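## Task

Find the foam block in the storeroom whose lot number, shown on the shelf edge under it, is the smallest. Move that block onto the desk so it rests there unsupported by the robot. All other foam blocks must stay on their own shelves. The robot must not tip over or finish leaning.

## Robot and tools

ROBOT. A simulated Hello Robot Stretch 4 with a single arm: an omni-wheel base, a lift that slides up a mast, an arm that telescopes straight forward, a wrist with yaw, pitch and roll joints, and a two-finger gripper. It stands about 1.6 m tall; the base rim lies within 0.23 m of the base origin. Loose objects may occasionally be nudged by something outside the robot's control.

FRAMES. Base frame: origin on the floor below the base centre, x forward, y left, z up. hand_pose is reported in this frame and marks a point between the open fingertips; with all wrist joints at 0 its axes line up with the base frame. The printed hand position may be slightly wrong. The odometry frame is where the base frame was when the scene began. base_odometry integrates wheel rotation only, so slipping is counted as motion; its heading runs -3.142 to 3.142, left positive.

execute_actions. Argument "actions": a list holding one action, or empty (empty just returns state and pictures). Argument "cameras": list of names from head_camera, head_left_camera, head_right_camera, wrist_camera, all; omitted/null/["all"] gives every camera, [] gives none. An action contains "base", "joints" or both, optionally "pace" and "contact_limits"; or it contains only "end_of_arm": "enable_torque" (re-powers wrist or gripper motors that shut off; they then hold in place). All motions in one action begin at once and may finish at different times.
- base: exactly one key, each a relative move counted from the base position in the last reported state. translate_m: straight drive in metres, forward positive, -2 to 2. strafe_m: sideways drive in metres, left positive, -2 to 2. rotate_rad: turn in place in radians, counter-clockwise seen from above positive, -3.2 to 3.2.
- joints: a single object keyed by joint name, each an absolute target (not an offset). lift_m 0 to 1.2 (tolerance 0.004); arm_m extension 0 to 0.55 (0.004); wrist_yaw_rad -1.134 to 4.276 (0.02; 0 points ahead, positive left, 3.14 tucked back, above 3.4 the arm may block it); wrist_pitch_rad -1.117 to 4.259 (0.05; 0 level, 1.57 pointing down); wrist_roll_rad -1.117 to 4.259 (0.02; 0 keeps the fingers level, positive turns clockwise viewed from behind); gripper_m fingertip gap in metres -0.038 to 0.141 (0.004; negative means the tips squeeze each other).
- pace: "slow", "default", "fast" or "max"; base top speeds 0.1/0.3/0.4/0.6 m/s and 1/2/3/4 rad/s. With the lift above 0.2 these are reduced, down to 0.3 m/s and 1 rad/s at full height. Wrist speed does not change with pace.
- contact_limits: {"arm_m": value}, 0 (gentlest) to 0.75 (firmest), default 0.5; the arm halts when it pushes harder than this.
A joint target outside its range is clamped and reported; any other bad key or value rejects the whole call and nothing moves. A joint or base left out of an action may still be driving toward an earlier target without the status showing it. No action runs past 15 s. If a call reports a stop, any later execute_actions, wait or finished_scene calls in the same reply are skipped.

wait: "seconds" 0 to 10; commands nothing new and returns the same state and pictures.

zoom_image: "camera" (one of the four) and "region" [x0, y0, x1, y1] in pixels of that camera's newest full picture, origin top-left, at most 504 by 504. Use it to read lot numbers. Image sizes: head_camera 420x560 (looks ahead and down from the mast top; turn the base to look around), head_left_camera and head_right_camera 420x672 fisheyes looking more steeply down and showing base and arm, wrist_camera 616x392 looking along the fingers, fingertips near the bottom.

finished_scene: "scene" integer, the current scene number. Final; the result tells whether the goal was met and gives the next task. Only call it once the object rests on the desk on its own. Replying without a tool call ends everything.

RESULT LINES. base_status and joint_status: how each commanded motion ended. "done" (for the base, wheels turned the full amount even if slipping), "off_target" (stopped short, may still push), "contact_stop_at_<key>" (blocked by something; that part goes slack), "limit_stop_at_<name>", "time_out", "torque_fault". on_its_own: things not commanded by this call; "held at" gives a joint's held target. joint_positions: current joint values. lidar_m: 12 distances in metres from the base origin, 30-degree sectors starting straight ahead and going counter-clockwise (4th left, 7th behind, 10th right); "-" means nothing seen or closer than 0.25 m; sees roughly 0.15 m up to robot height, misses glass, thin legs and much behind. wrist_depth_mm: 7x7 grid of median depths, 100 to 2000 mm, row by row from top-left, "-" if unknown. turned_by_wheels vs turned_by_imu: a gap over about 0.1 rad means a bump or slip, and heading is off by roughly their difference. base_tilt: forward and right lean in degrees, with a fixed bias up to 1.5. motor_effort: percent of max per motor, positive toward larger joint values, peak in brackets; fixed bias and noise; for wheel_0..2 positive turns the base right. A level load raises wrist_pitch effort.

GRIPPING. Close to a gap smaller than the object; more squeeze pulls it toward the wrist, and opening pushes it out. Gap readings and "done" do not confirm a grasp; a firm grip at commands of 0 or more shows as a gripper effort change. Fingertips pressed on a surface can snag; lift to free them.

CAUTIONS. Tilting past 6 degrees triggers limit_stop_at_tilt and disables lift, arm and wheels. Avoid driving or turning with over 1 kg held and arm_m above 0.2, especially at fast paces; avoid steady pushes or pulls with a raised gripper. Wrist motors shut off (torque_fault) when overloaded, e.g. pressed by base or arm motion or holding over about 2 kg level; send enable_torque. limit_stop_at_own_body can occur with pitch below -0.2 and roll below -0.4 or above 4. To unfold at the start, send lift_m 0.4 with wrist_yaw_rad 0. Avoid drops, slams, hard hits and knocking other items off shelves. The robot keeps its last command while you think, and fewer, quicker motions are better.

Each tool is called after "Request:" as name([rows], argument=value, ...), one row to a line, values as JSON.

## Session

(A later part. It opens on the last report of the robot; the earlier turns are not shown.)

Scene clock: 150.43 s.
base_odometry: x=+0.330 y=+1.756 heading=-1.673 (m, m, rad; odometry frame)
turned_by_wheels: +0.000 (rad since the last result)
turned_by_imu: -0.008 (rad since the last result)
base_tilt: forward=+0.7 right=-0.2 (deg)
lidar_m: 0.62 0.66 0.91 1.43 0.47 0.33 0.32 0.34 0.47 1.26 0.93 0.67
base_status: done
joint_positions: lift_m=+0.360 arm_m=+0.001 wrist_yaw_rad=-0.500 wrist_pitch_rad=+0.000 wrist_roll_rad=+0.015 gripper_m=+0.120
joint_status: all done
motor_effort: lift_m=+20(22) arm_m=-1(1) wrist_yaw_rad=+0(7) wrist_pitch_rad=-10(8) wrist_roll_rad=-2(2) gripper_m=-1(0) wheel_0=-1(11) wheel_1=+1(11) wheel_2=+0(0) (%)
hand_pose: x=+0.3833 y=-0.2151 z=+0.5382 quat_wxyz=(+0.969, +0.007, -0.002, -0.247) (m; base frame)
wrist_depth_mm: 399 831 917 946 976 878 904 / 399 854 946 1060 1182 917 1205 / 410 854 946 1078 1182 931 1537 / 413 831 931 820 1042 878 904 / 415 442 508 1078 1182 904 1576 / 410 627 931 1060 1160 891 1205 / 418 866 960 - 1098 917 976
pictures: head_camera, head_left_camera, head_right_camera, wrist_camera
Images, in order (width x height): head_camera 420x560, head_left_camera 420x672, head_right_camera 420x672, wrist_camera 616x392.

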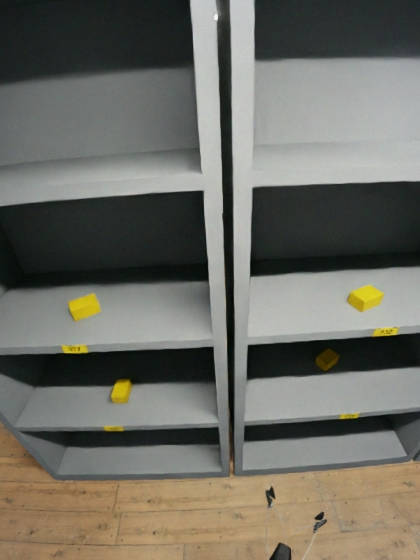

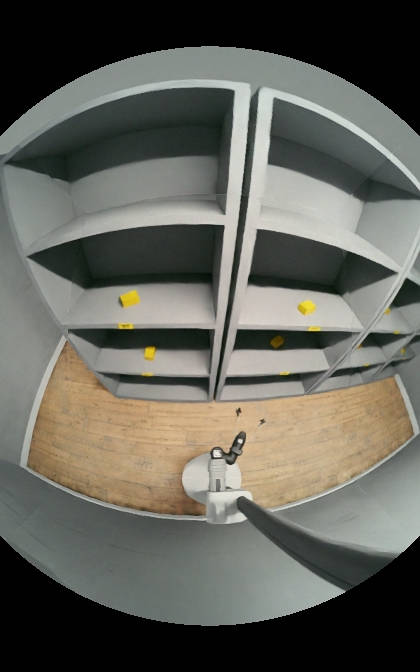

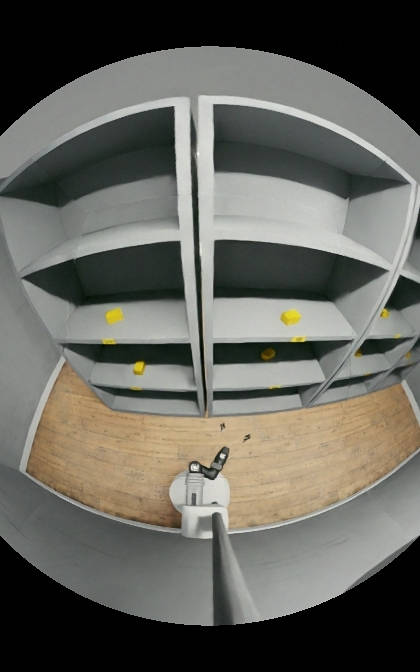

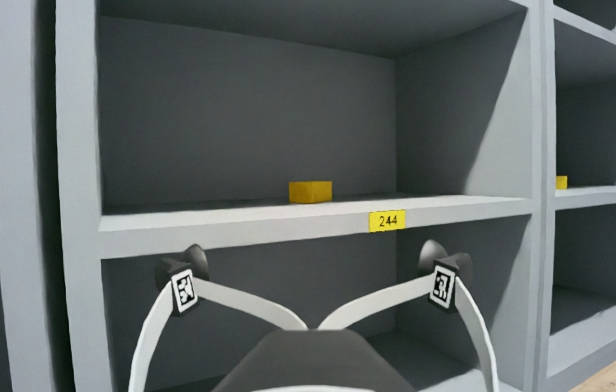

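Request:
execute_actions([
  {"joints": {"wrist_yaw_rad": 0.85}, "pace": "max"},
], cameras=["wrist_camera", "head_camera"])

Scene clock: 167.27 s.
base_odometry: x=+0.330 y=+1.756 heading=-1.673 (m, m, rad; odometry frame)
turned_by_wheels: +0.000 (rad since the last result)
turned_by_imu: -0.001 (rad since the last result)
base_tilt: forward=+0.7 right=-0.2 (deg)
lidar_m: 0.62 0.65 0.90 1.42 0.47 0.32 0.32 0.33 0.46 1.26 0.95 0.66
base_status: not commanded
joint_positions: lift_m=+0.360 arm_m=+0.001 wrist_yaw_rad=+0.850 wrist_pitch_rad=+0.000 wrist_roll_rad=+0.015 gripper_m=+0.120
joint_status: all done
motor_effort: lift_m=+20(21) arm_m=-1(1) wrist_yaw_rad=+1(11) wrist_pitch_rad=-7(6) wrist_roll_rad=-1(1) gripper_m=+0(2) wheel_0=-1(1) wheel_1=+1(1) wheel_2=+0(0) (%)
hand_pose: x=+0.4282 y=+0.1589 z=+0.5382 quat_wxyz=(+0.911, +0.007, +0.003, +0.412) (m; base frame)
wrist_depth_mm: 1576 1808 917 946 931 820 707 / 1618 1863 976 1138 1025 820 707 / 1618 1863 976 1138 1025 831 715 / 1618 1863 946 1060 654 798 691 / 1661 1863 991 1138 504 384 347 / 1576 1618 931 1098 991 809 723 / 1205 1182 1008 - 976 842 732
pictures: head_camera, wrist_camera
Images, in order (width x height): head_camera 420x560, wrist_camera 616x392.

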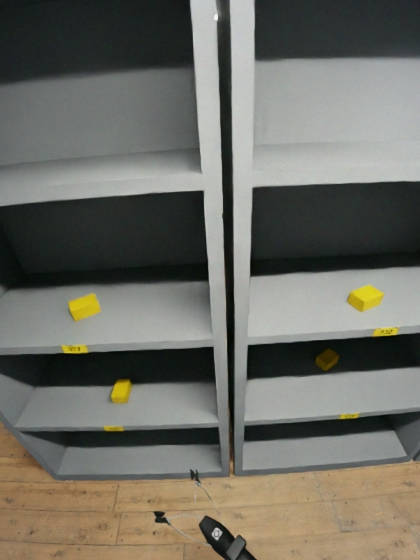

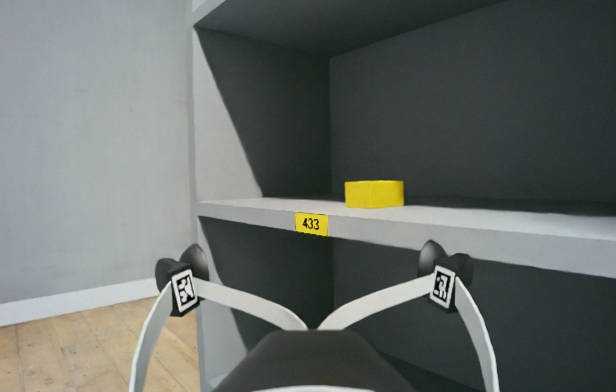

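Request:
execute_actions([
  {"base": {"strafe_m": -1.78}, "joints": {"wrist_yaw_rad": -0.5}, "pace": "max"},
])

Scene clock: 178.20 s.
base_odometry: x=-1.440 y=+1.937 heading=-1.673 (m, m, rad; odometry frame)
turned_by_wheels: +0.000 (rad since the last result)
turned_by_imu: -0.010 (rad since the last result)
base_tilt: forward=+0.7 right=-0.2 (deg)
lidar_m: 0.66 0.70 0.95 1.30 0.43 0.30 0.28 0.31 0.41 1.06 1.00 0.69
base_status: done
joint_positions: lift_m=+0.360 arm_m=+0.001 wrist_yaw_rad=-0.500 wrist_pitch_rad=+0.000 wrist_roll_rad=+0.015 gripper_m=+0.120
joint_status: all done
motor_effort: lift_m=+20(21) arm_m=-1(1) wrist_yaw_rad=+0(11) wrist_pitch_rad=-6(6) wrist_roll_rad=-1(2) gripper_m=-3(3) wheel_0=+1(12) wheel_1=+1(14) wheel_2=+0(0) (%)
hand_pose: x=+0.3834 y=-0.2150 z=+0.5382 quat_wxyz=(+0.969, +0.007, -0.002, -0.247) (m; base frame)
wrist_depth_mm: 809 469 917 946 976 931 891 / 809 477 991 1098 1229 1025 891 / 809 488 991 1118 1229 1042 891 / 798 492 960 1078 750 976 904 / 442 484 544 1118 1255 1025 917 / 820 466 976 1078 1229 991 917 / 820 477 991 - 1078 991 917
pictures: head_camera, head_left_camera, head_right_camera, wrist_camera
Images, in order (width x height): head_camera 420x560, head_left_camera 420x672, head_right_camera 420x672, wrist_camera 616x392.

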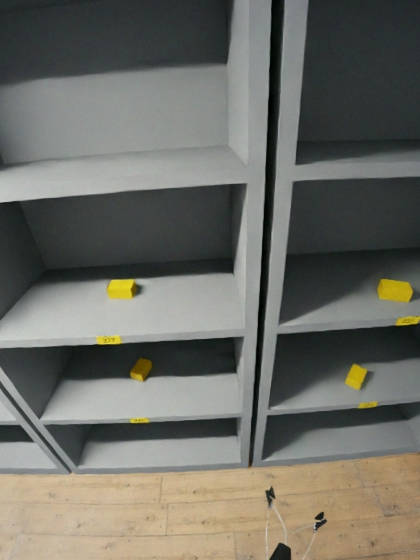

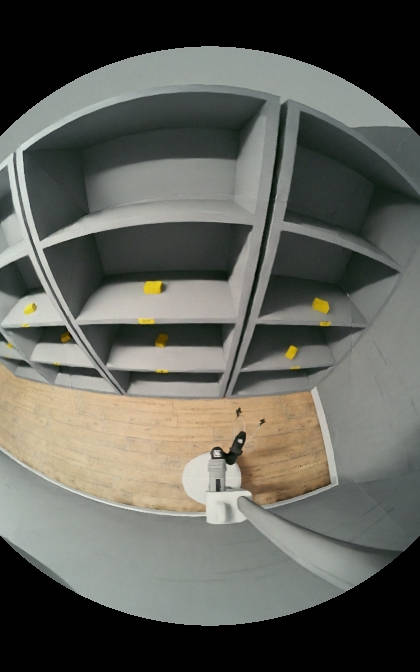

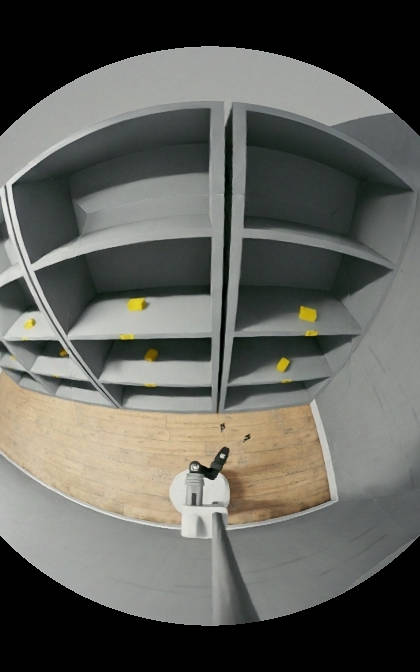

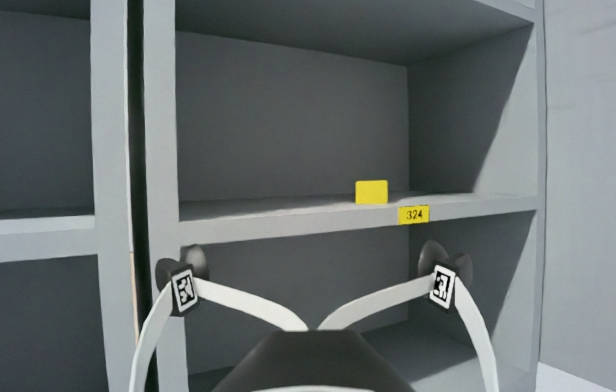

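Request:
zoom_image(camera="head_camera", region=[85, 328, 165, 430])

Request:
zoom_image(camera="head_camera", region=[380, 305, 420, 335])

Request:
zoom_image(camera="wrist_camera", region=[370, 190, 460, 240])

Region (85, 328, 165, 430) of head_camera's 420x560 image, scaled by 4.941, with more detail than that image has; it fills the left 395 columns of this view, and the rest is white.

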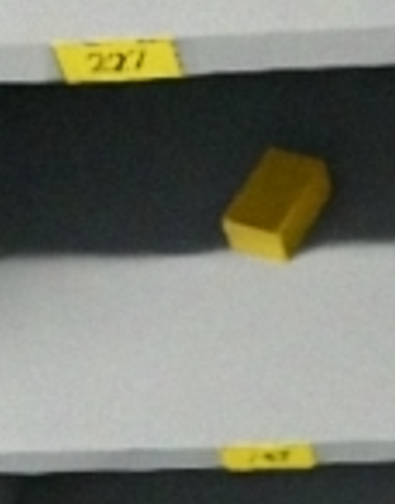

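Region (380, 305, 420, 335) of head_camera's 420x560 image, scaled by 12.600, with more detail than that image has; it fills the top 378 rows of this view, and the rest is white.

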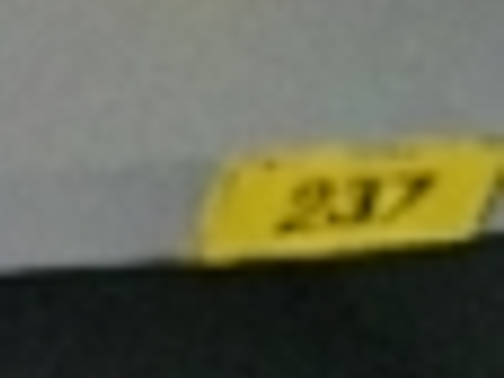

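Region (370, 190, 460, 240) of wrist_camera's 616x392 image, scaled by 5.600.

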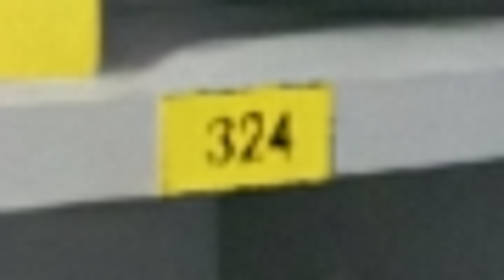

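Request:
zoom_image(camera="head_camera", region=[124, 412, 156, 428])

Request:
zoom_image(camera="head_camera", region=[90, 330, 130, 350])

Request:
zoom_image(camera="head_camera", region=[350, 396, 386, 414])

Region (124, 412, 156, 428) of head_camera's 420x560 image, scaled by 15.750, with more detail than that image has.

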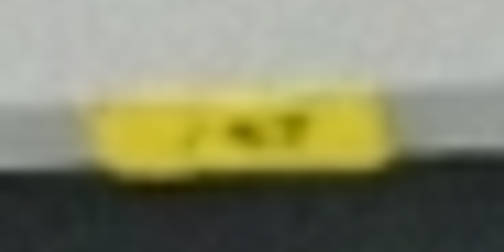

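Region (90, 330, 130, 350) of head_camera's 420x560 image, scaled by 12.600, with more detail than that image has.

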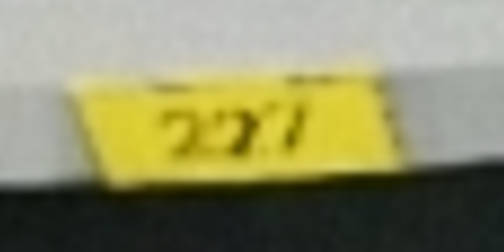

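Region (350, 396, 386, 414) of head_camera's 420x560 image, scaled by 14.000, with more detail than that image has.

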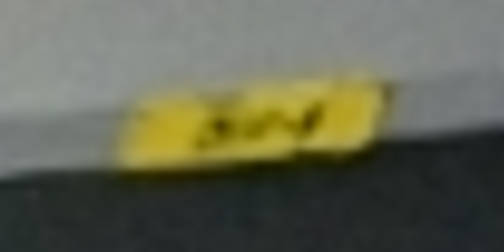

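Request:
zoom_image(camera="head_camera", region=[80, 260, 170, 350])

Region (80, 260, 170, 350) of head_camera's 420x560 image, scaled by 5.600, with more detail than that image has.

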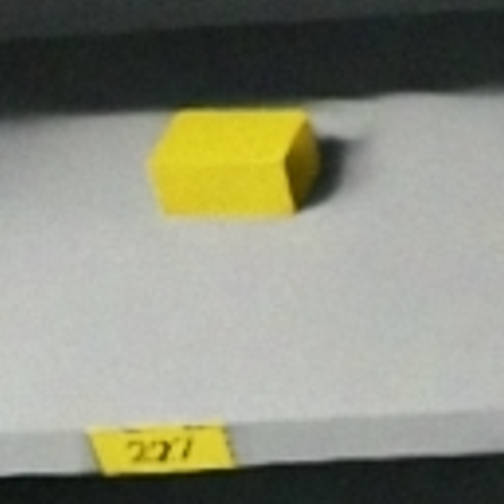

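Request:
execute_actions([
  {"base": {"strafe_m": 0.45}, "joints": {"lift_m": 0.87, "wrist_yaw_rad": 0.0, "gripper_m": 0.14}, "pace": "max"},
])

Scene clock: 218.73 s.
base_odometry: x=-0.993 y=+1.891 heading=-1.673 (m, m, rad; odometry frame)
turned_by_wheels: +0.000 (rad since the last result)
turned_by_imu: +0.000 (rad since the last result)
base_tilt: forward=+0.7 right=-0.2 (deg)
lidar_m: 0.64 0.67 0.94 1.34 0.45 0.31 0.30 0.31 0.44 1.16 0.99 0.70
base_status: done
joint_positions: lift_m=+0.870 arm_m=+0.001 wrist_yaw_rad=+0.000 wrist_pitch_rad=+0.000 wrist_roll_rad=+0.015 gripper_m=+0.140
joint_status: all done
motor_effort: lift_m=+21(23) arm_m=-2(1) wrist_yaw_rad=-1(8) wrist_pitch_rad=-5(7) wrist_roll_rad=-2(2) gripper_m=-1(0) wheel_0=+1(12) wheel_1=+0(11) wheel_2=+0(2) (%)
hand_pose: x=+0.4606 y=-0.0874 z=+1.0482 quat_wxyz=(+1.000, +0.008, +0.000, +0.000) (m; base frame)
wrist_depth_mm: 554 750 809 798 842 798 661 / 559 820 917 917 917 904 654 / 559 820 917 917 917 904 654 / 559 820 931 917 931 917 654 / 500 569 564 554 544 517 508 / 521 654 946 466 946 788 654 / 539 732 946 - 946 960 676
pictures: head_camera, head_left_camera, head_right_camera, wrist_camera
Images, in order (width x height): head_camera 420x560, head_left_camera 420x672, head_right_camera 420x672, wrist_camera 616x392.

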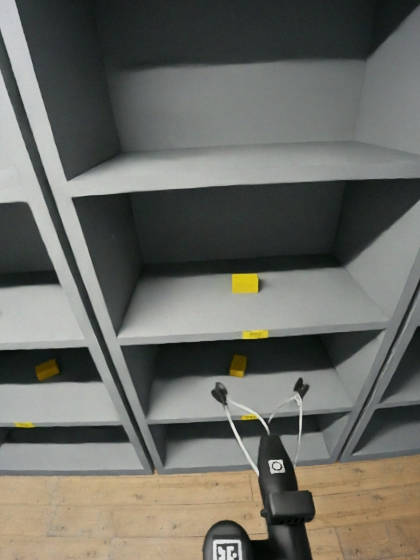

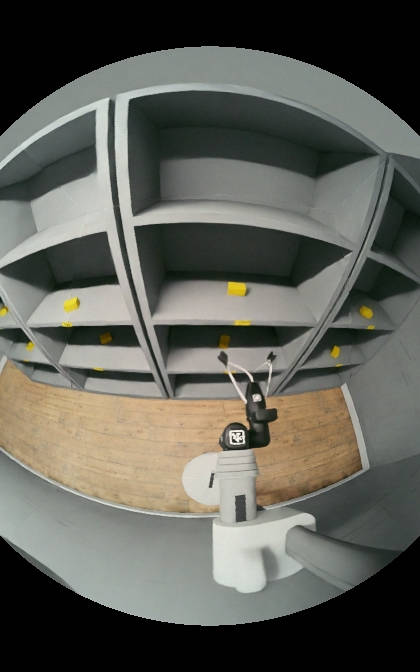

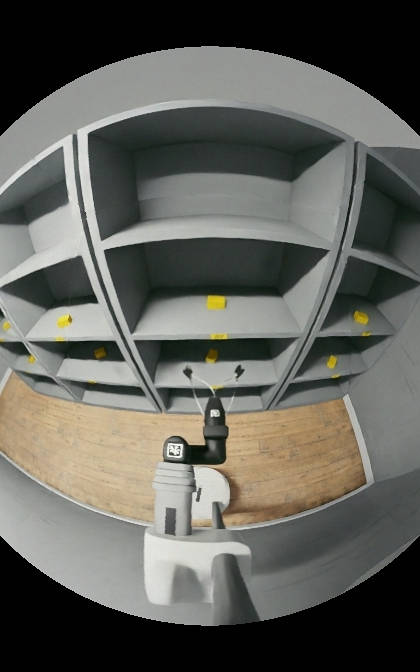

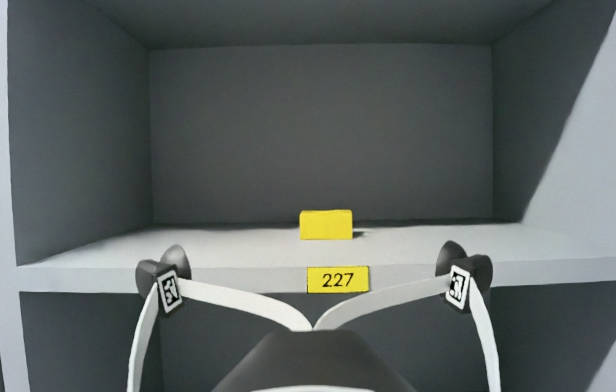

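Request:
zoom_image(camera="head_camera", region=[225, 400, 285, 430])

Request:
zoom_image(camera="head_right_camera", region=[190, 330, 250, 400])

Request:
zoom_image(camera="wrist_camera", region=[240, 180, 420, 310])

Region (225, 400, 285, 430) of head_camera's 420x560 image, scaled by 8.400, with more detail than that image has.

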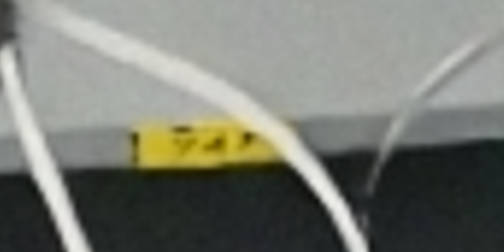

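Region (190, 330, 250, 400) of head_right_camera's 420x672 image, scaled by 7.200, with more detail than that image has; it fills the left 432 columns of this view, and the rest is white.

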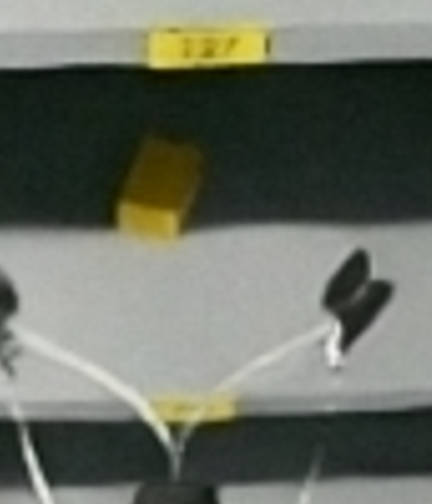

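Region (240, 180, 420, 310) of wrist_camera's 616x392 image, scaled by 2.800.

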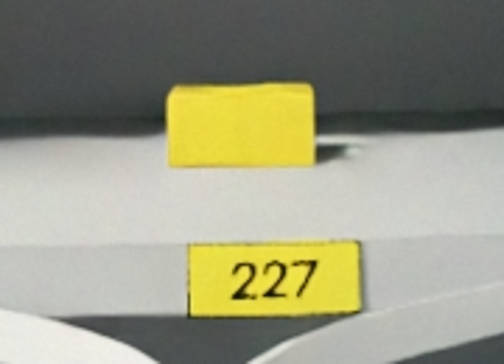

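Request:
execute_actions([
  {"base": {"strafe_m": -0.03}, "joints": {"lift_m": 0.94, "wrist_pitch_rad": 0.3, "arm_m": 0.3}, "pace": "fast", "contact_limits": {"arm_m": 0.3}},
])

Scene clock: 248.10 s.
base_odometry: x=-1.022 y=+1.895 heading=-1.673 (m, m, rad; odometry frame)
turned_by_wheels: +0.000 (rad since the last result)
turned_by_imu: -0.001 (rad since the last result)
base_tilt: forward=+0.7 right=-0.2 (deg)
lidar_m: 0.65 0.69 0.95 1.33 0.43 0.31 0.29 0.31 0.44 1.13 1.00 0.70
base_status: done
joint_positions: lift_m=+0.940 arm_m=+0.299 wrist_yaw_rad=+0.000 wrist_pitch_rad=+0.302 wrist_roll_rad=+0.015 gripper_m=+0.140
joint_status: all done
motor_effort: lift_m=+22(25) arm_m=+5(7) wrist_yaw_rad=-1(0) wrist_pitch_rad=-5(4) wrist_roll_rad=-1(2) gripper_m=+1(0) wheel_0=+1(8) wheel_1=+0(9) wheel_2=+0(1) (%)
contact_limits: arm_m 0.3
hand_pose: x=+0.7454 y=-0.0874 z=+1.0322 quat_wxyz=(+0.989, +0.007, +0.150, -0.001) (m; base frame)
wrist_depth_mm: 549 549 554 554 554 554 554 / 574 580 585 580 580 580 569 / 603 609 615 603 603 603 597 / 477 469 462 364 449 442 442 / 332 330 329 329 324 317 314 / 254 243 235 243 231 229 243 / 209 206 215 - 211 205 205
pictures: head_camera, head_left_camera, head_right_camera, wrist_camera
Images, in order (width x height): head_camera 420x560, head_left_camera 420x672, head_right_camera 420x672, wrist_camera 616x392.

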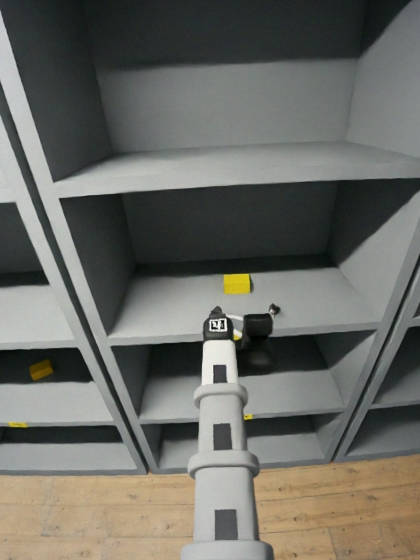

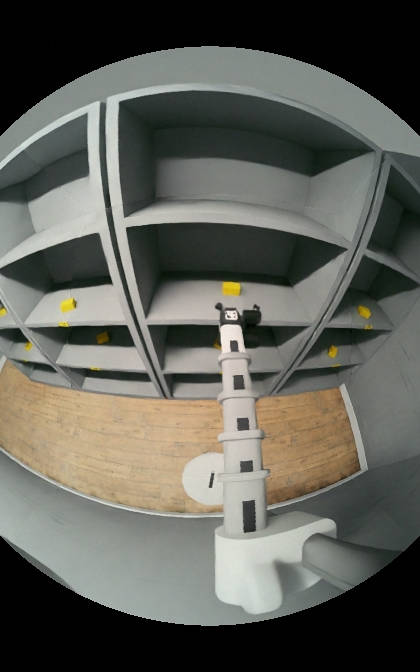

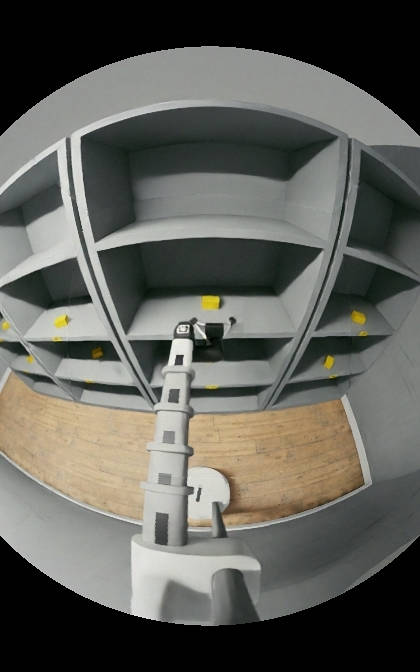

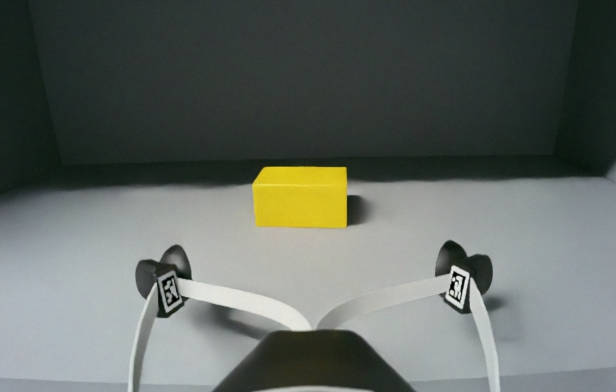

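Request:
execute_actions([
  {"base": {"strafe_m": 0.015}, "joints": {"lift_m": 0.927, "arm_m": 0.478}, "contact_limits": {"arm_m": 0.3}},
], cameras=["wrist_camera", "head_camera"])

Scene clock: 261.57 s.
base_odometry: x=-1.008 y=+1.893 heading=-1.673 (m, m, rad; odometry frame)
turned_by_wheels: +0.000 (rad since the last result)
turned_by_imu: -0.001 (rad since the last result)
base_tilt: forward=+0.7 right=-0.2 (deg)
lidar_m: 0.65 0.67 0.94 1.36 0.44 0.31 0.29 0.32 0.44 1.16 1.00 0.70
base_status: done
joint_positions: lift_m=+0.927 arm_m=+0.477 wrist_yaw_rad=+0.000 wrist_pitch_rad=+0.302 wrist_roll_rad=+0.015 gripper_m=+0.140
joint_status: all done
motor_effort: lift_m=+17(21) arm_m=+5(7) wrist_yaw_rad=-1(0) wrist_pitch_rad=-6(5) wrist_roll_rad=-2(2) gripper_m=-2(1) wheel_0=+1(4) wheel_1=-1(6) wheel_2=+0(0) (%)
contact_limits: arm_m 0.3
hand_pose: x=+0.9234 y=-0.0874 z=+1.0196 quat_wxyz=(+0.989, +0.008, +0.150, -0.001) (m; base frame)
wrist_depth_mm: 387 387 389 387 387 389 387 / 407 407 407 410 407 404 407 / 427 427 427 427 430 427 427 / 439 436 427 421 413 407 404 / 306 306 286 208 233 290 287 / 234 223 198 186 190 210 224 / 192 190 198 - 195 186 189
pictures: head_camera, wrist_camera
Images, in order (width x height): head_camera 420x560, wrist_camera 616x392.

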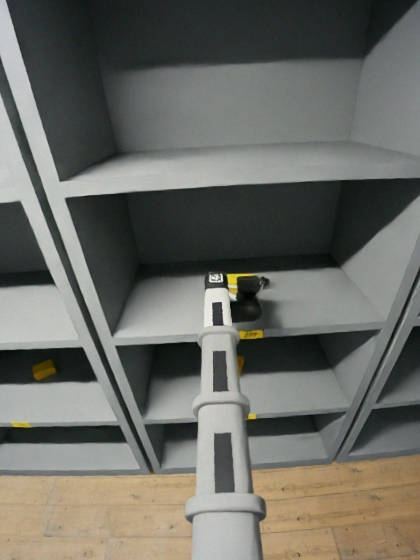

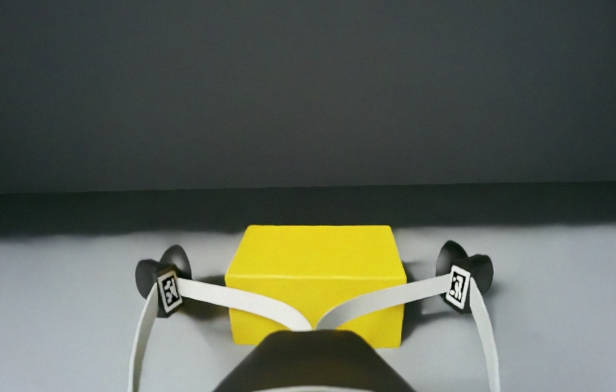

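Request:
execute_actions([
  {"joints": {"gripper_m": 0.045}},
], cameras=["wrist_camera"])

Scene clock: 267.73 s.
base_odometry: x=-1.008 y=+1.893 heading=-1.673 (m, m, rad; odometry frame)
turned_by_wheels: +0.000 (rad since the last result)
turned_by_imu: -0.001 (rad since the last result)
base_tilt: forward=+0.7 right=-0.2 (deg)
lidar_m: 0.65 0.68 0.94 1.35 0.43 0.31 0.29 0.30 0.41 1.15 1.00 0.70
base_status: not commanded
joint_positions: lift_m=+0.927 arm_m=+0.477 wrist_yaw_rad=+0.000 wrist_pitch_rad=+0.302 wrist_roll_rad=+0.015 gripper_m=+0.045
joint_status: all done
motor_effort: lift_m=+17(17) arm_m=+5(6) wrist_yaw_rad=-1(1) wrist_pitch_rad=-8(8) wrist_roll_rad=-2(2) gripper_m=-22(23) wheel_0=+1(1) wheel_1=-1(1) wheel_2=+0(0) (%)
hand_pose: x=+0.9234 y=-0.0874 z=+1.0196 quat_wxyz=(+0.989, +0.008, +0.151, -0.001) (m; base frame)
wrist_depth_mm: 387 387 389 387 387 389 389 / 404 404 407 407 407 407 404 / 427 430 430 430 427 430 427 / 436 433 424 421 413 407 402 / 306 303 215 200 210 291 289 / 233 223 183 180 182 209 224 / 192 189 191 - 189 185 189
pictures: wrist_camera
Images, in order (width x height): wrist_camera 616x392.

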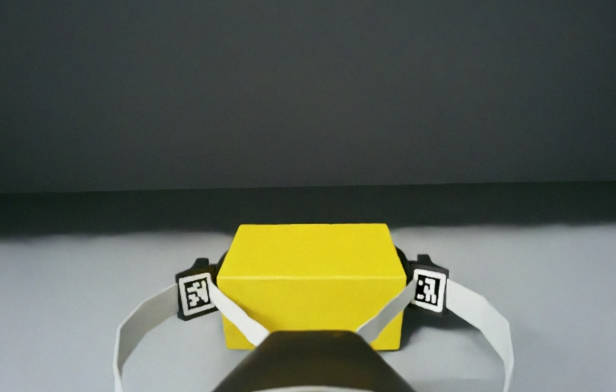

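Request:
execute_actions([
  {"joints": {"lift_m": 0.965, "arm_m": 0.0}, "pace": "fast"},
], cameras=["wrist_camera", "head_camera"])

Scene clock: 280.17 s.
base_odometry: x=-1.008 y=+1.893 heading=-1.673 (m, m, rad; odometry frame)
turned_by_wheels: +0.000 (rad since the last result)
turned_by_imu: -0.001 (rad since the last result)
base_tilt: forward=+0.8 right=-0.2 (deg)
lidar_m: 0.66 0.68 0.94 1.35 0.44 0.31 0.28 0.31 0.44 1.15 0.96 0.69
base_status: not commanded
joint_positions: lift_m=+0.965 arm_m=+0.002 wrist_yaw_rad=+0.000 wrist_pitch_rad=+0.303 wrist_roll_rad=+0.015 gripper_m=+0.045
joint_status: all done
motor_effort: lift_m=+23(24) arm_m=-6(7) wrist_yaw_rad=+0(1) wrist_pitch_rad=-8(6) wrist_roll_rad=-1(2) gripper_m=-21(21) wheel_0=+1(1) wheel_1=-1(1) wheel_2=+0(0) (%)
hand_pose: x=+0.4482 y=-0.0875 z=+1.0570 quat_wxyz=(+0.989, +0.008, +0.151, -0.001) (m; base frame)
wrist_depth_mm: 574 820 831 831 831 820 634 / 574 842 878 866 866 854 640 / 580 788 904 878 866 809 634 / 521 549 539 535 525 521 512 / 544 788 215 200 210 878 640 / 564 715 183 181 182 768 661 / 591 759 842 - 831 820 654
pictures: head_camera, wrist_camera
Images, in order (width x height): head_camera 420x560, wrist_camera 616x392.

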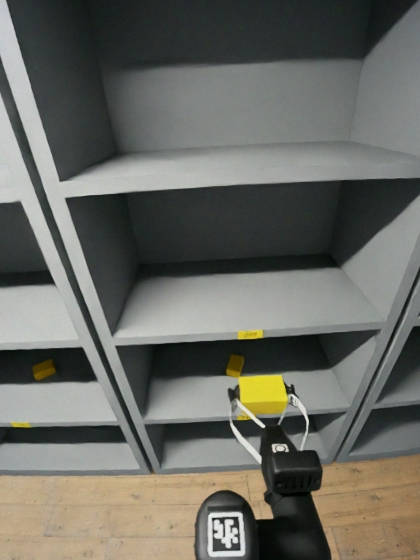

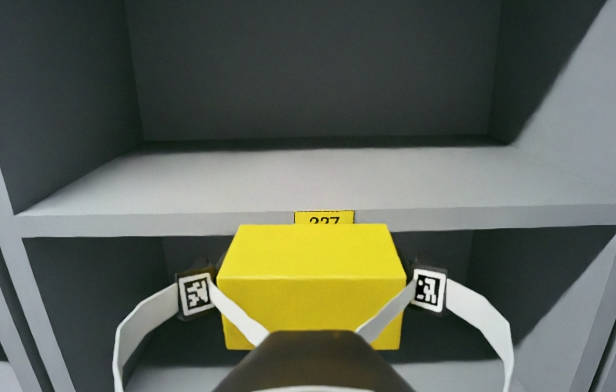

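Request:
execute_actions([
  {"base": {"strafe_m": 0.6}, "joints": {"lift_m": 0.2}, "pace": "max"},
], cameras=["wrist_camera", "head_camera"])

Scene clock: 288.20 s.
base_odometry: x=-0.411 y=+1.832 heading=-1.673 (m, m, rad; odometry frame)
turned_by_wheels: +0.000 (rad since the last result)
turned_by_imu: +0.001 (rad since the last result)
base_tilt: forward=+0.7 right=-0.2 (deg)
lidar_m: 0.63 0.67 0.92 1.39 0.45 0.31 0.30 0.33 0.45 1.20 0.96 0.67
base_status: done
joint_positions: lift_m=+0.200 arm_m=+0.002 wrist_yaw_rad=+0.000 wrist_pitch_rad=+0.303 wrist_roll_rad=+0.015 gripper_m=+0.045
joint_status: all done
motor_effort: lift_m=+19(23) arm_m=-5(6) wrist_yaw_rad=-1(0) wrist_pitch_rad=-8(8) wrist_roll_rad=-2(2) gripper_m=-21(22) wheel_0=+2(10) wheel_1=-2(12) wheel_2=+0(0) (%)
hand_pose: x=+0.4482 y=-0.0874 z=+0.2923 quat_wxyz=(+0.989, +0.008, +0.151, -0.001) (m; base frame)
wrist_depth_mm: 820 820 820 820 466 424 809 / 854 866 854 854 477 436 866 / 917 891 917 904 480 891 904 / 946 931 931 946 500 866 931 / 707 699 216 199 210 634 668 / 539 539 183 181 181 521 539 / 539 539 539 - 525 525 525
pictures: head_camera, wrist_camera
Images, in order (width x height): head_camera 420x560, wrist_camera 616x392.

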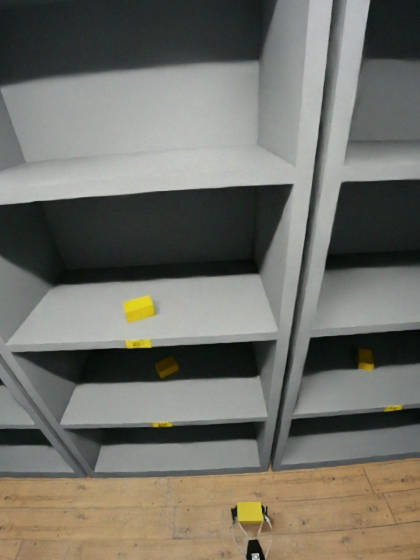

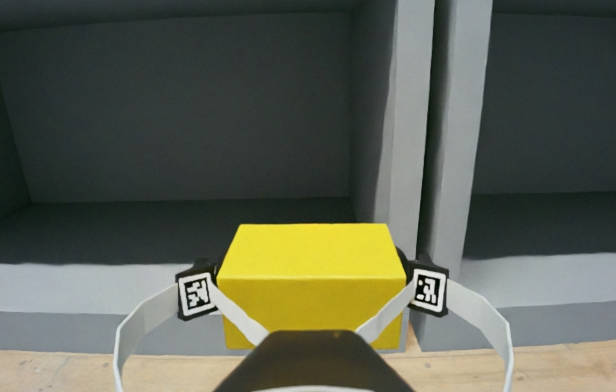

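Request:
zoom_image(camera="head_camera", region=[115, 330, 165, 355])

Region (115, 330, 165, 355) of head_camera's 420x560 image, scaled by 10.080, with more detail than that image has.

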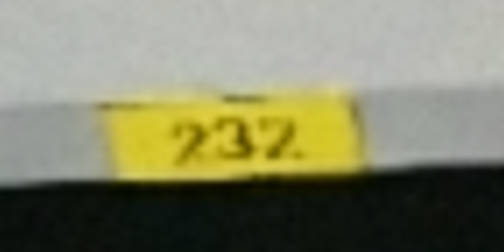

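Request:
execute_actions([
  {"base": {"strafe_m": 1.97}, "pace": "max"},
], cameras=["head_camera", "head_right_camera"])

Scene clock: 296.60 s.
base_odometry: x=+1.549 y=+1.632 heading=-1.673 (m, m, rad; odometry frame)
turned_by_wheels: +0.000 (rad since the last result)
turned_by_imu: +0.005 (rad since the last result)
base_tilt: forward=+0.7 right=-0.2 (deg)
lidar_m: 2.60 0.98 0.67 0.64 0.50 0.35 0.31 0.37 0.50 1.34 0.93 0.70
base_status: done
joint_positions: lift_m=+0.200 arm_m=+0.002 wrist_yaw_rad=+0.000 wrist_pitch_rad=+0.303 wrist_roll_rad=+0.015 gripper_m=+0.045
joint_status: not commanded
motor_effort: lift_m=+20(20) arm_m=-5(5) wrist_yaw_rad=+0(1) wrist_pitch_rad=-10(7) wrist_roll_rad=-2(2) gripper_m=-23(20) wheel_0=+0(14) wheel_1=-1(16) wheel_2=+0(1) (%)
hand_pose: x=+0.4482 y=-0.0874 z=+0.2923 quat_wxyz=(+0.989, +0.008, +0.151, -0.001) (m; base frame)
wrist_depth_mm: 1118 1618 - - - 521 370 / 1098 1618 - - - 530 389 / 1118 1618 - 1983 1708 539 410 / 1078 1255 1205 1205 1098 544 798 / 866 866 216 200 209 539 621 / 668 634 183 181 182 477 512 / 544 530 539 - 530 512 508
pictures: head_camera, head_right_camera
Images, in order (width x height): head_camera 420x560, head_right_camera 420x672.

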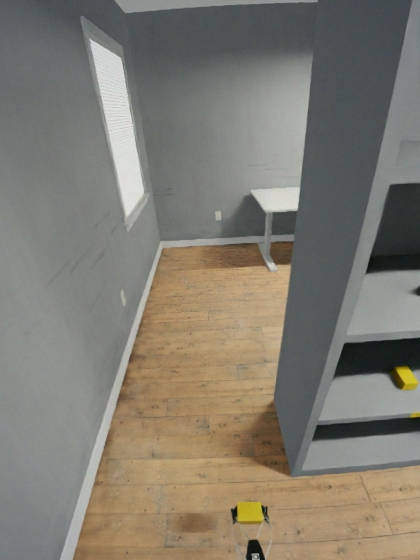

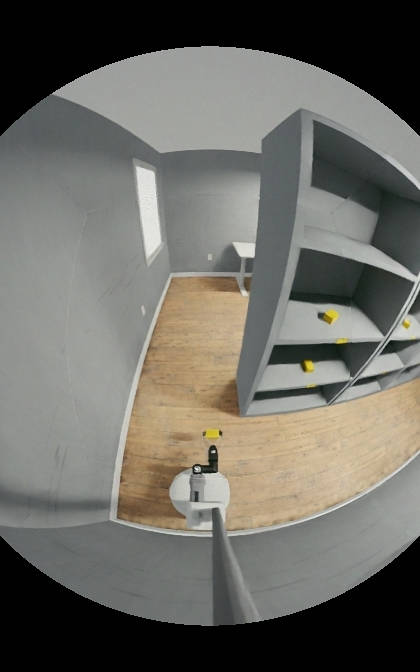

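Request:
execute_actions([
  {"base": {"translate_m": 2.0}, "joints": {"lift_m": 0.75}, "pace": "max"},
])

Scene clock: 307.57 s.
base_odometry: x=+1.346 y=-0.358 heading=-1.673 (m, m, rad; odometry frame)
turned_by_wheels: +0.000 (rad since the last result)
turned_by_imu: +0.005 (rad since the last result)
base_tilt: forward=+0.7 right=-0.2 (deg)
lidar_m: 1.36 0.93 0.67 0.66 0.71 0.99 1.27 0.93 1.25 3.39 0.81 0.77
base_status: done
joint_positions: lift_m=+0.750 arm_m=+0.002 wrist_yaw_rad=+0.000 wrist_pitch_rad=+0.302 wrist_roll_rad=+0.015 gripper_m=+0.045
joint_status: all done
motor_effort: lift_m=+22(24) arm_m=-5(5) wrist_yaw_rad=+0(1) wrist_pitch_rad=-7(7) wrist_roll_rad=-2(1) gripper_m=-23(21) wheel_0=+0(8) wheel_1=-1(9) wheel_2=-1(15) (%)
hand_pose: x=+0.4482 y=-0.0874 z=+0.8421 quat_wxyz=(+0.989, +0.008, +0.151, -0.001) (m; base frame)
wrist_depth_mm: 1060 1098 1078 1078 1078 1060 1060 / 1098 1160 1138 1118 1118 1118 1118 / 1118 1205 1205 1182 1205 1160 1098 / 1138 1281 1281 1255 1255 1255 683 / 1138 1308 216 200 210 1336 820 / 1118 1366 183 180 182 1397 866 / 1078 1281 1281 - 1255 1205 1160
pictures: head_camera, head_left_camera, head_right_camera, wrist_camera
Images, in order (width x height): head_camera 420x560, head_left_camera 420x672, head_right_camera 420x672, wrist_camera 616x392.

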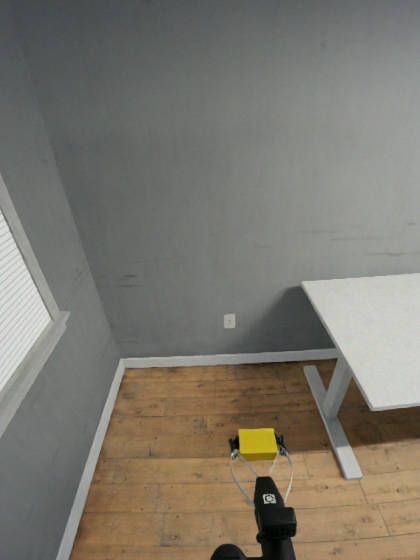

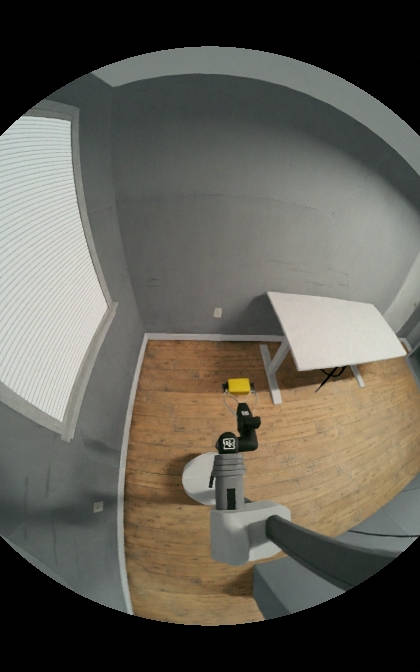

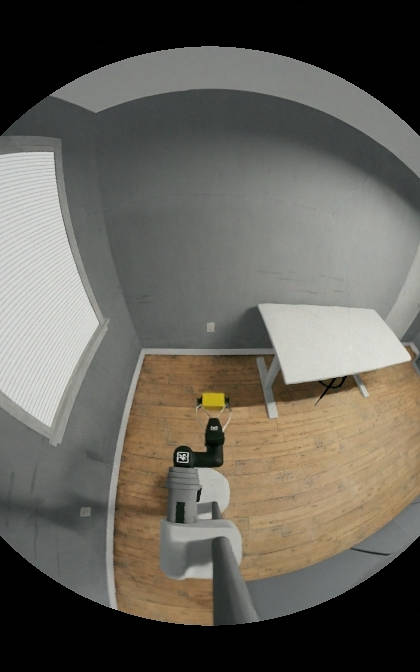

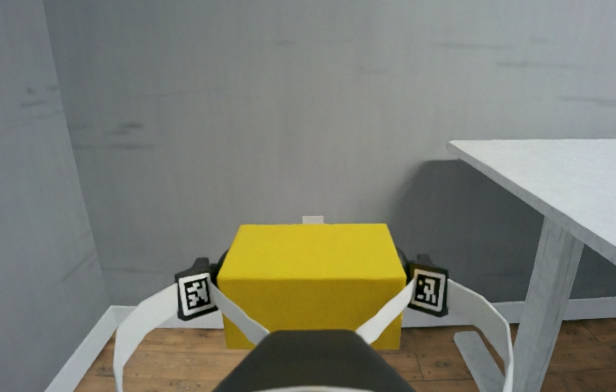

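Request:
execute_actions([
  {"base": {"strafe_m": -0.6}, "joints": {"lift_m": 0.72, "arm_m": 0.42}, "pace": "max", "contact_limits": {"arm_m": 0.3}},
])

Scene clock: 322.00 s.
base_odometry: x=+0.749 y=-0.297 heading=-1.673 (m, m, rad; odometry frame)
turned_by_wheels: +0.000 (rad since the last result)
turned_by_imu: -0.003 (rad since the last result)
base_tilt: forward=+0.7 right=-0.2 (deg)
lidar_m: 0.57 1.42 1.28 1.25 1.32 0.90 0.86 0.91 1.25 2.96 0.87 0.61
base_status: done
joint_positions: lift_m=+0.720 arm_m=+0.419 wrist_yaw_rad=+0.000 wrist_pitch_rad=+0.302 wrist_roll_rad=+0.015 gripper_m=+0.045
joint_status: all done
motor_effort: lift_m=+18(19) arm_m=+5(7) wrist_yaw_rad=-2(2) wrist_pitch_rad=-6(8) wrist_roll_rad=-2(2) gripper_m=-22(22) wheel_0=+0(10) wheel_1=+0(10) wheel_2=+0(1) (%)
contact_limits: arm_m 0.3
hand_pose: x=+0.8654 y=-0.0874 z=+0.8124 quat_wxyz=(+0.989, +0.007, +0.151, -0.001) (m; base frame)
wrist_depth_mm: 691 691 691 691 683 676 683 / 723 723 723 723 723 715 707 / 768 759 768 759 759 750 750 / 809 809 609 603 597 585 574 / 866 842 216 199 209 418 410 / 931 322 183 181 182 300 320 / 960 271 273 - 268 265 265
pictures: head_camera, head_left_camera, head_right_camera, wrist_camera
Images, in order (width x height): head_camera 420x560, head_left_camera 420x672, head_right_camera 420x672, wrist_camera 616x392.

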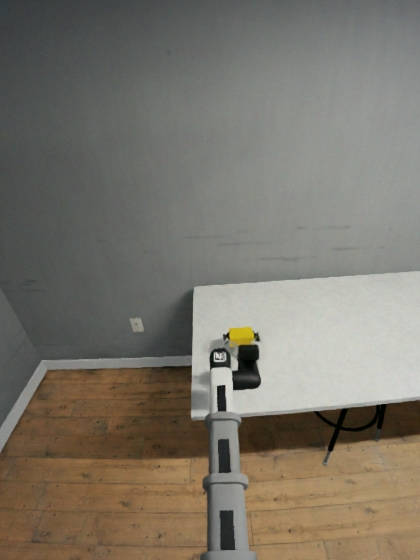

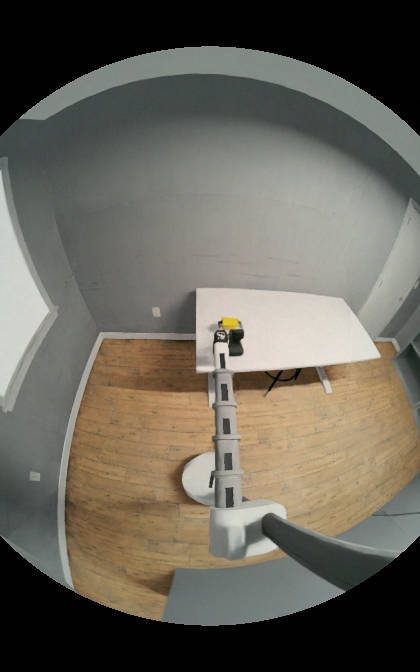

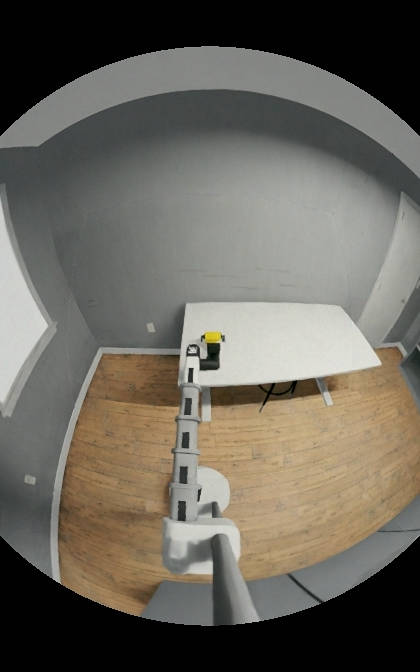

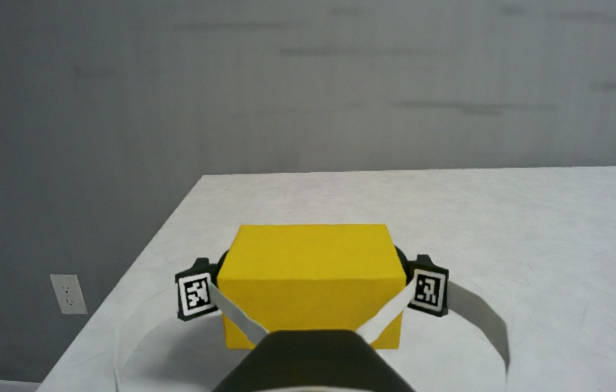

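Request:
execute_actions([
  {"joints": {"lift_m": 0.663}},
], cameras=["wrist_camera"])

Scene clock: 326.93 s.
base_odometry: x=+0.749 y=-0.297 heading=-1.673 (m, m, rad; odometry frame)
turned_by_wheels: +0.000 (rad since the last result)
turned_by_imu: -0.001 (rad since the last result)
base_tilt: forward=+0.8 right=-0.2 (deg)
lidar_m: 0.56 1.45 1.29 1.23 1.31 0.91 0.86 0.91 1.23 2.96 0.85 0.61
base_status: not commanded
joint_positions: lift_m=+0.663 arm_m=+0.419 wrist_yaw_rad=+0.000 wrist_pitch_rad=+0.302 wrist_roll_rad=+0.015 gripper_m=+0.045
joint_status: all done
motor_effort: lift_m=+17(20) arm_m=+5(6) wrist_yaw_rad=-1(1) wrist_pitch_rad=-8(7) wrist_roll_rad=-2(2) gripper_m=-20(21) wheel_0=+0(0) wheel_1=+0(0) wheel_2=+0(0) (%)
hand_pose: x=+0.8654 y=-0.0874 z=+0.7555 quat_wxyz=(+0.989, +0.007, +0.151, -0.001) (m; base frame)
wrist_depth_mm: 691 691 691 691 683 683 683 / 723 723 723 715 715 723 715 / 759 768 741 741 741 707 699 / 809 798 445 439 430 424 421 / 854 317 216 199 210 304 300 / 243 234 183 181 182 218 233 / 200 198 198 - 195 193 197
pictures: wrist_camera
Images, in order (width x height): wrist_camera 616x392.

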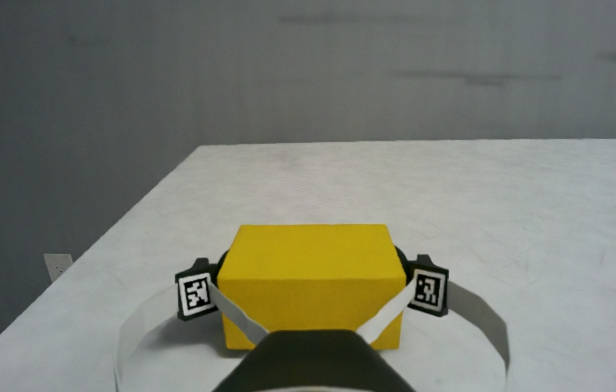

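Request:
execute_actions([
  {"joints": {"lift_m": 0.658, "gripper_m": 0.125}},
], cameras=["wrist_camera"])

Scene clock: 331.10 s.
base_odometry: x=+0.749 y=-0.297 heading=-1.673 (m, m, rad; odometry frame)
turned_by_wheels: +0.000 (rad since the last result)
turned_by_imu: -0.001 (rad since the last result)
base_tilt: forward=+0.7 right=-0.2 (deg)
lidar_m: 0.58 1.43 1.29 1.25 1.34 0.89 0.86 0.89 1.22 2.98 0.87 0.60
base_status: not commanded
joint_positions: lift_m=+0.658 arm_m=+0.419 wrist_yaw_rad=+0.000 wrist_pitch_rad=+0.302 wrist_roll_rad=+0.015 gripper_m=+0.125
joint_status: all done
motor_effort: lift_m=+18(19) arm_m=+5(5) wrist_yaw_rad=-2(1) wrist_pitch_rad=-8(6) wrist_roll_rad=-2(2) gripper_m=-2(17) wheel_0=+0(0) wheel_1=+0(0) wheel_2=+0(0) (%)
hand_pose: x=+0.8654 y=-0.0874 z=+0.7505 quat_wxyz=(+0.989, +0.007, +0.151, -0.001) (m; base frame)
wrist_depth_mm: 691 683 691 683 691 683 676 / 732 723 723 723 715 715 715 / 759 768 750 750 691 683 676 / 809 788 430 424 418 410 404 / 842 309 240 211 227 296 291 / 236 227 202 193 199 212 226 / 194 191 200 - 196 187 191
pictures: wrist_camera
Images, in order (width x height): wrist_camera 616x392.

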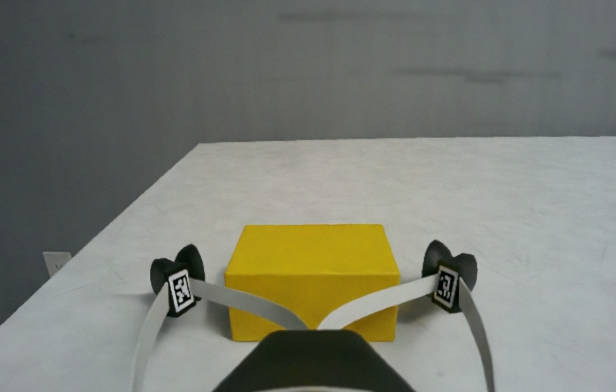

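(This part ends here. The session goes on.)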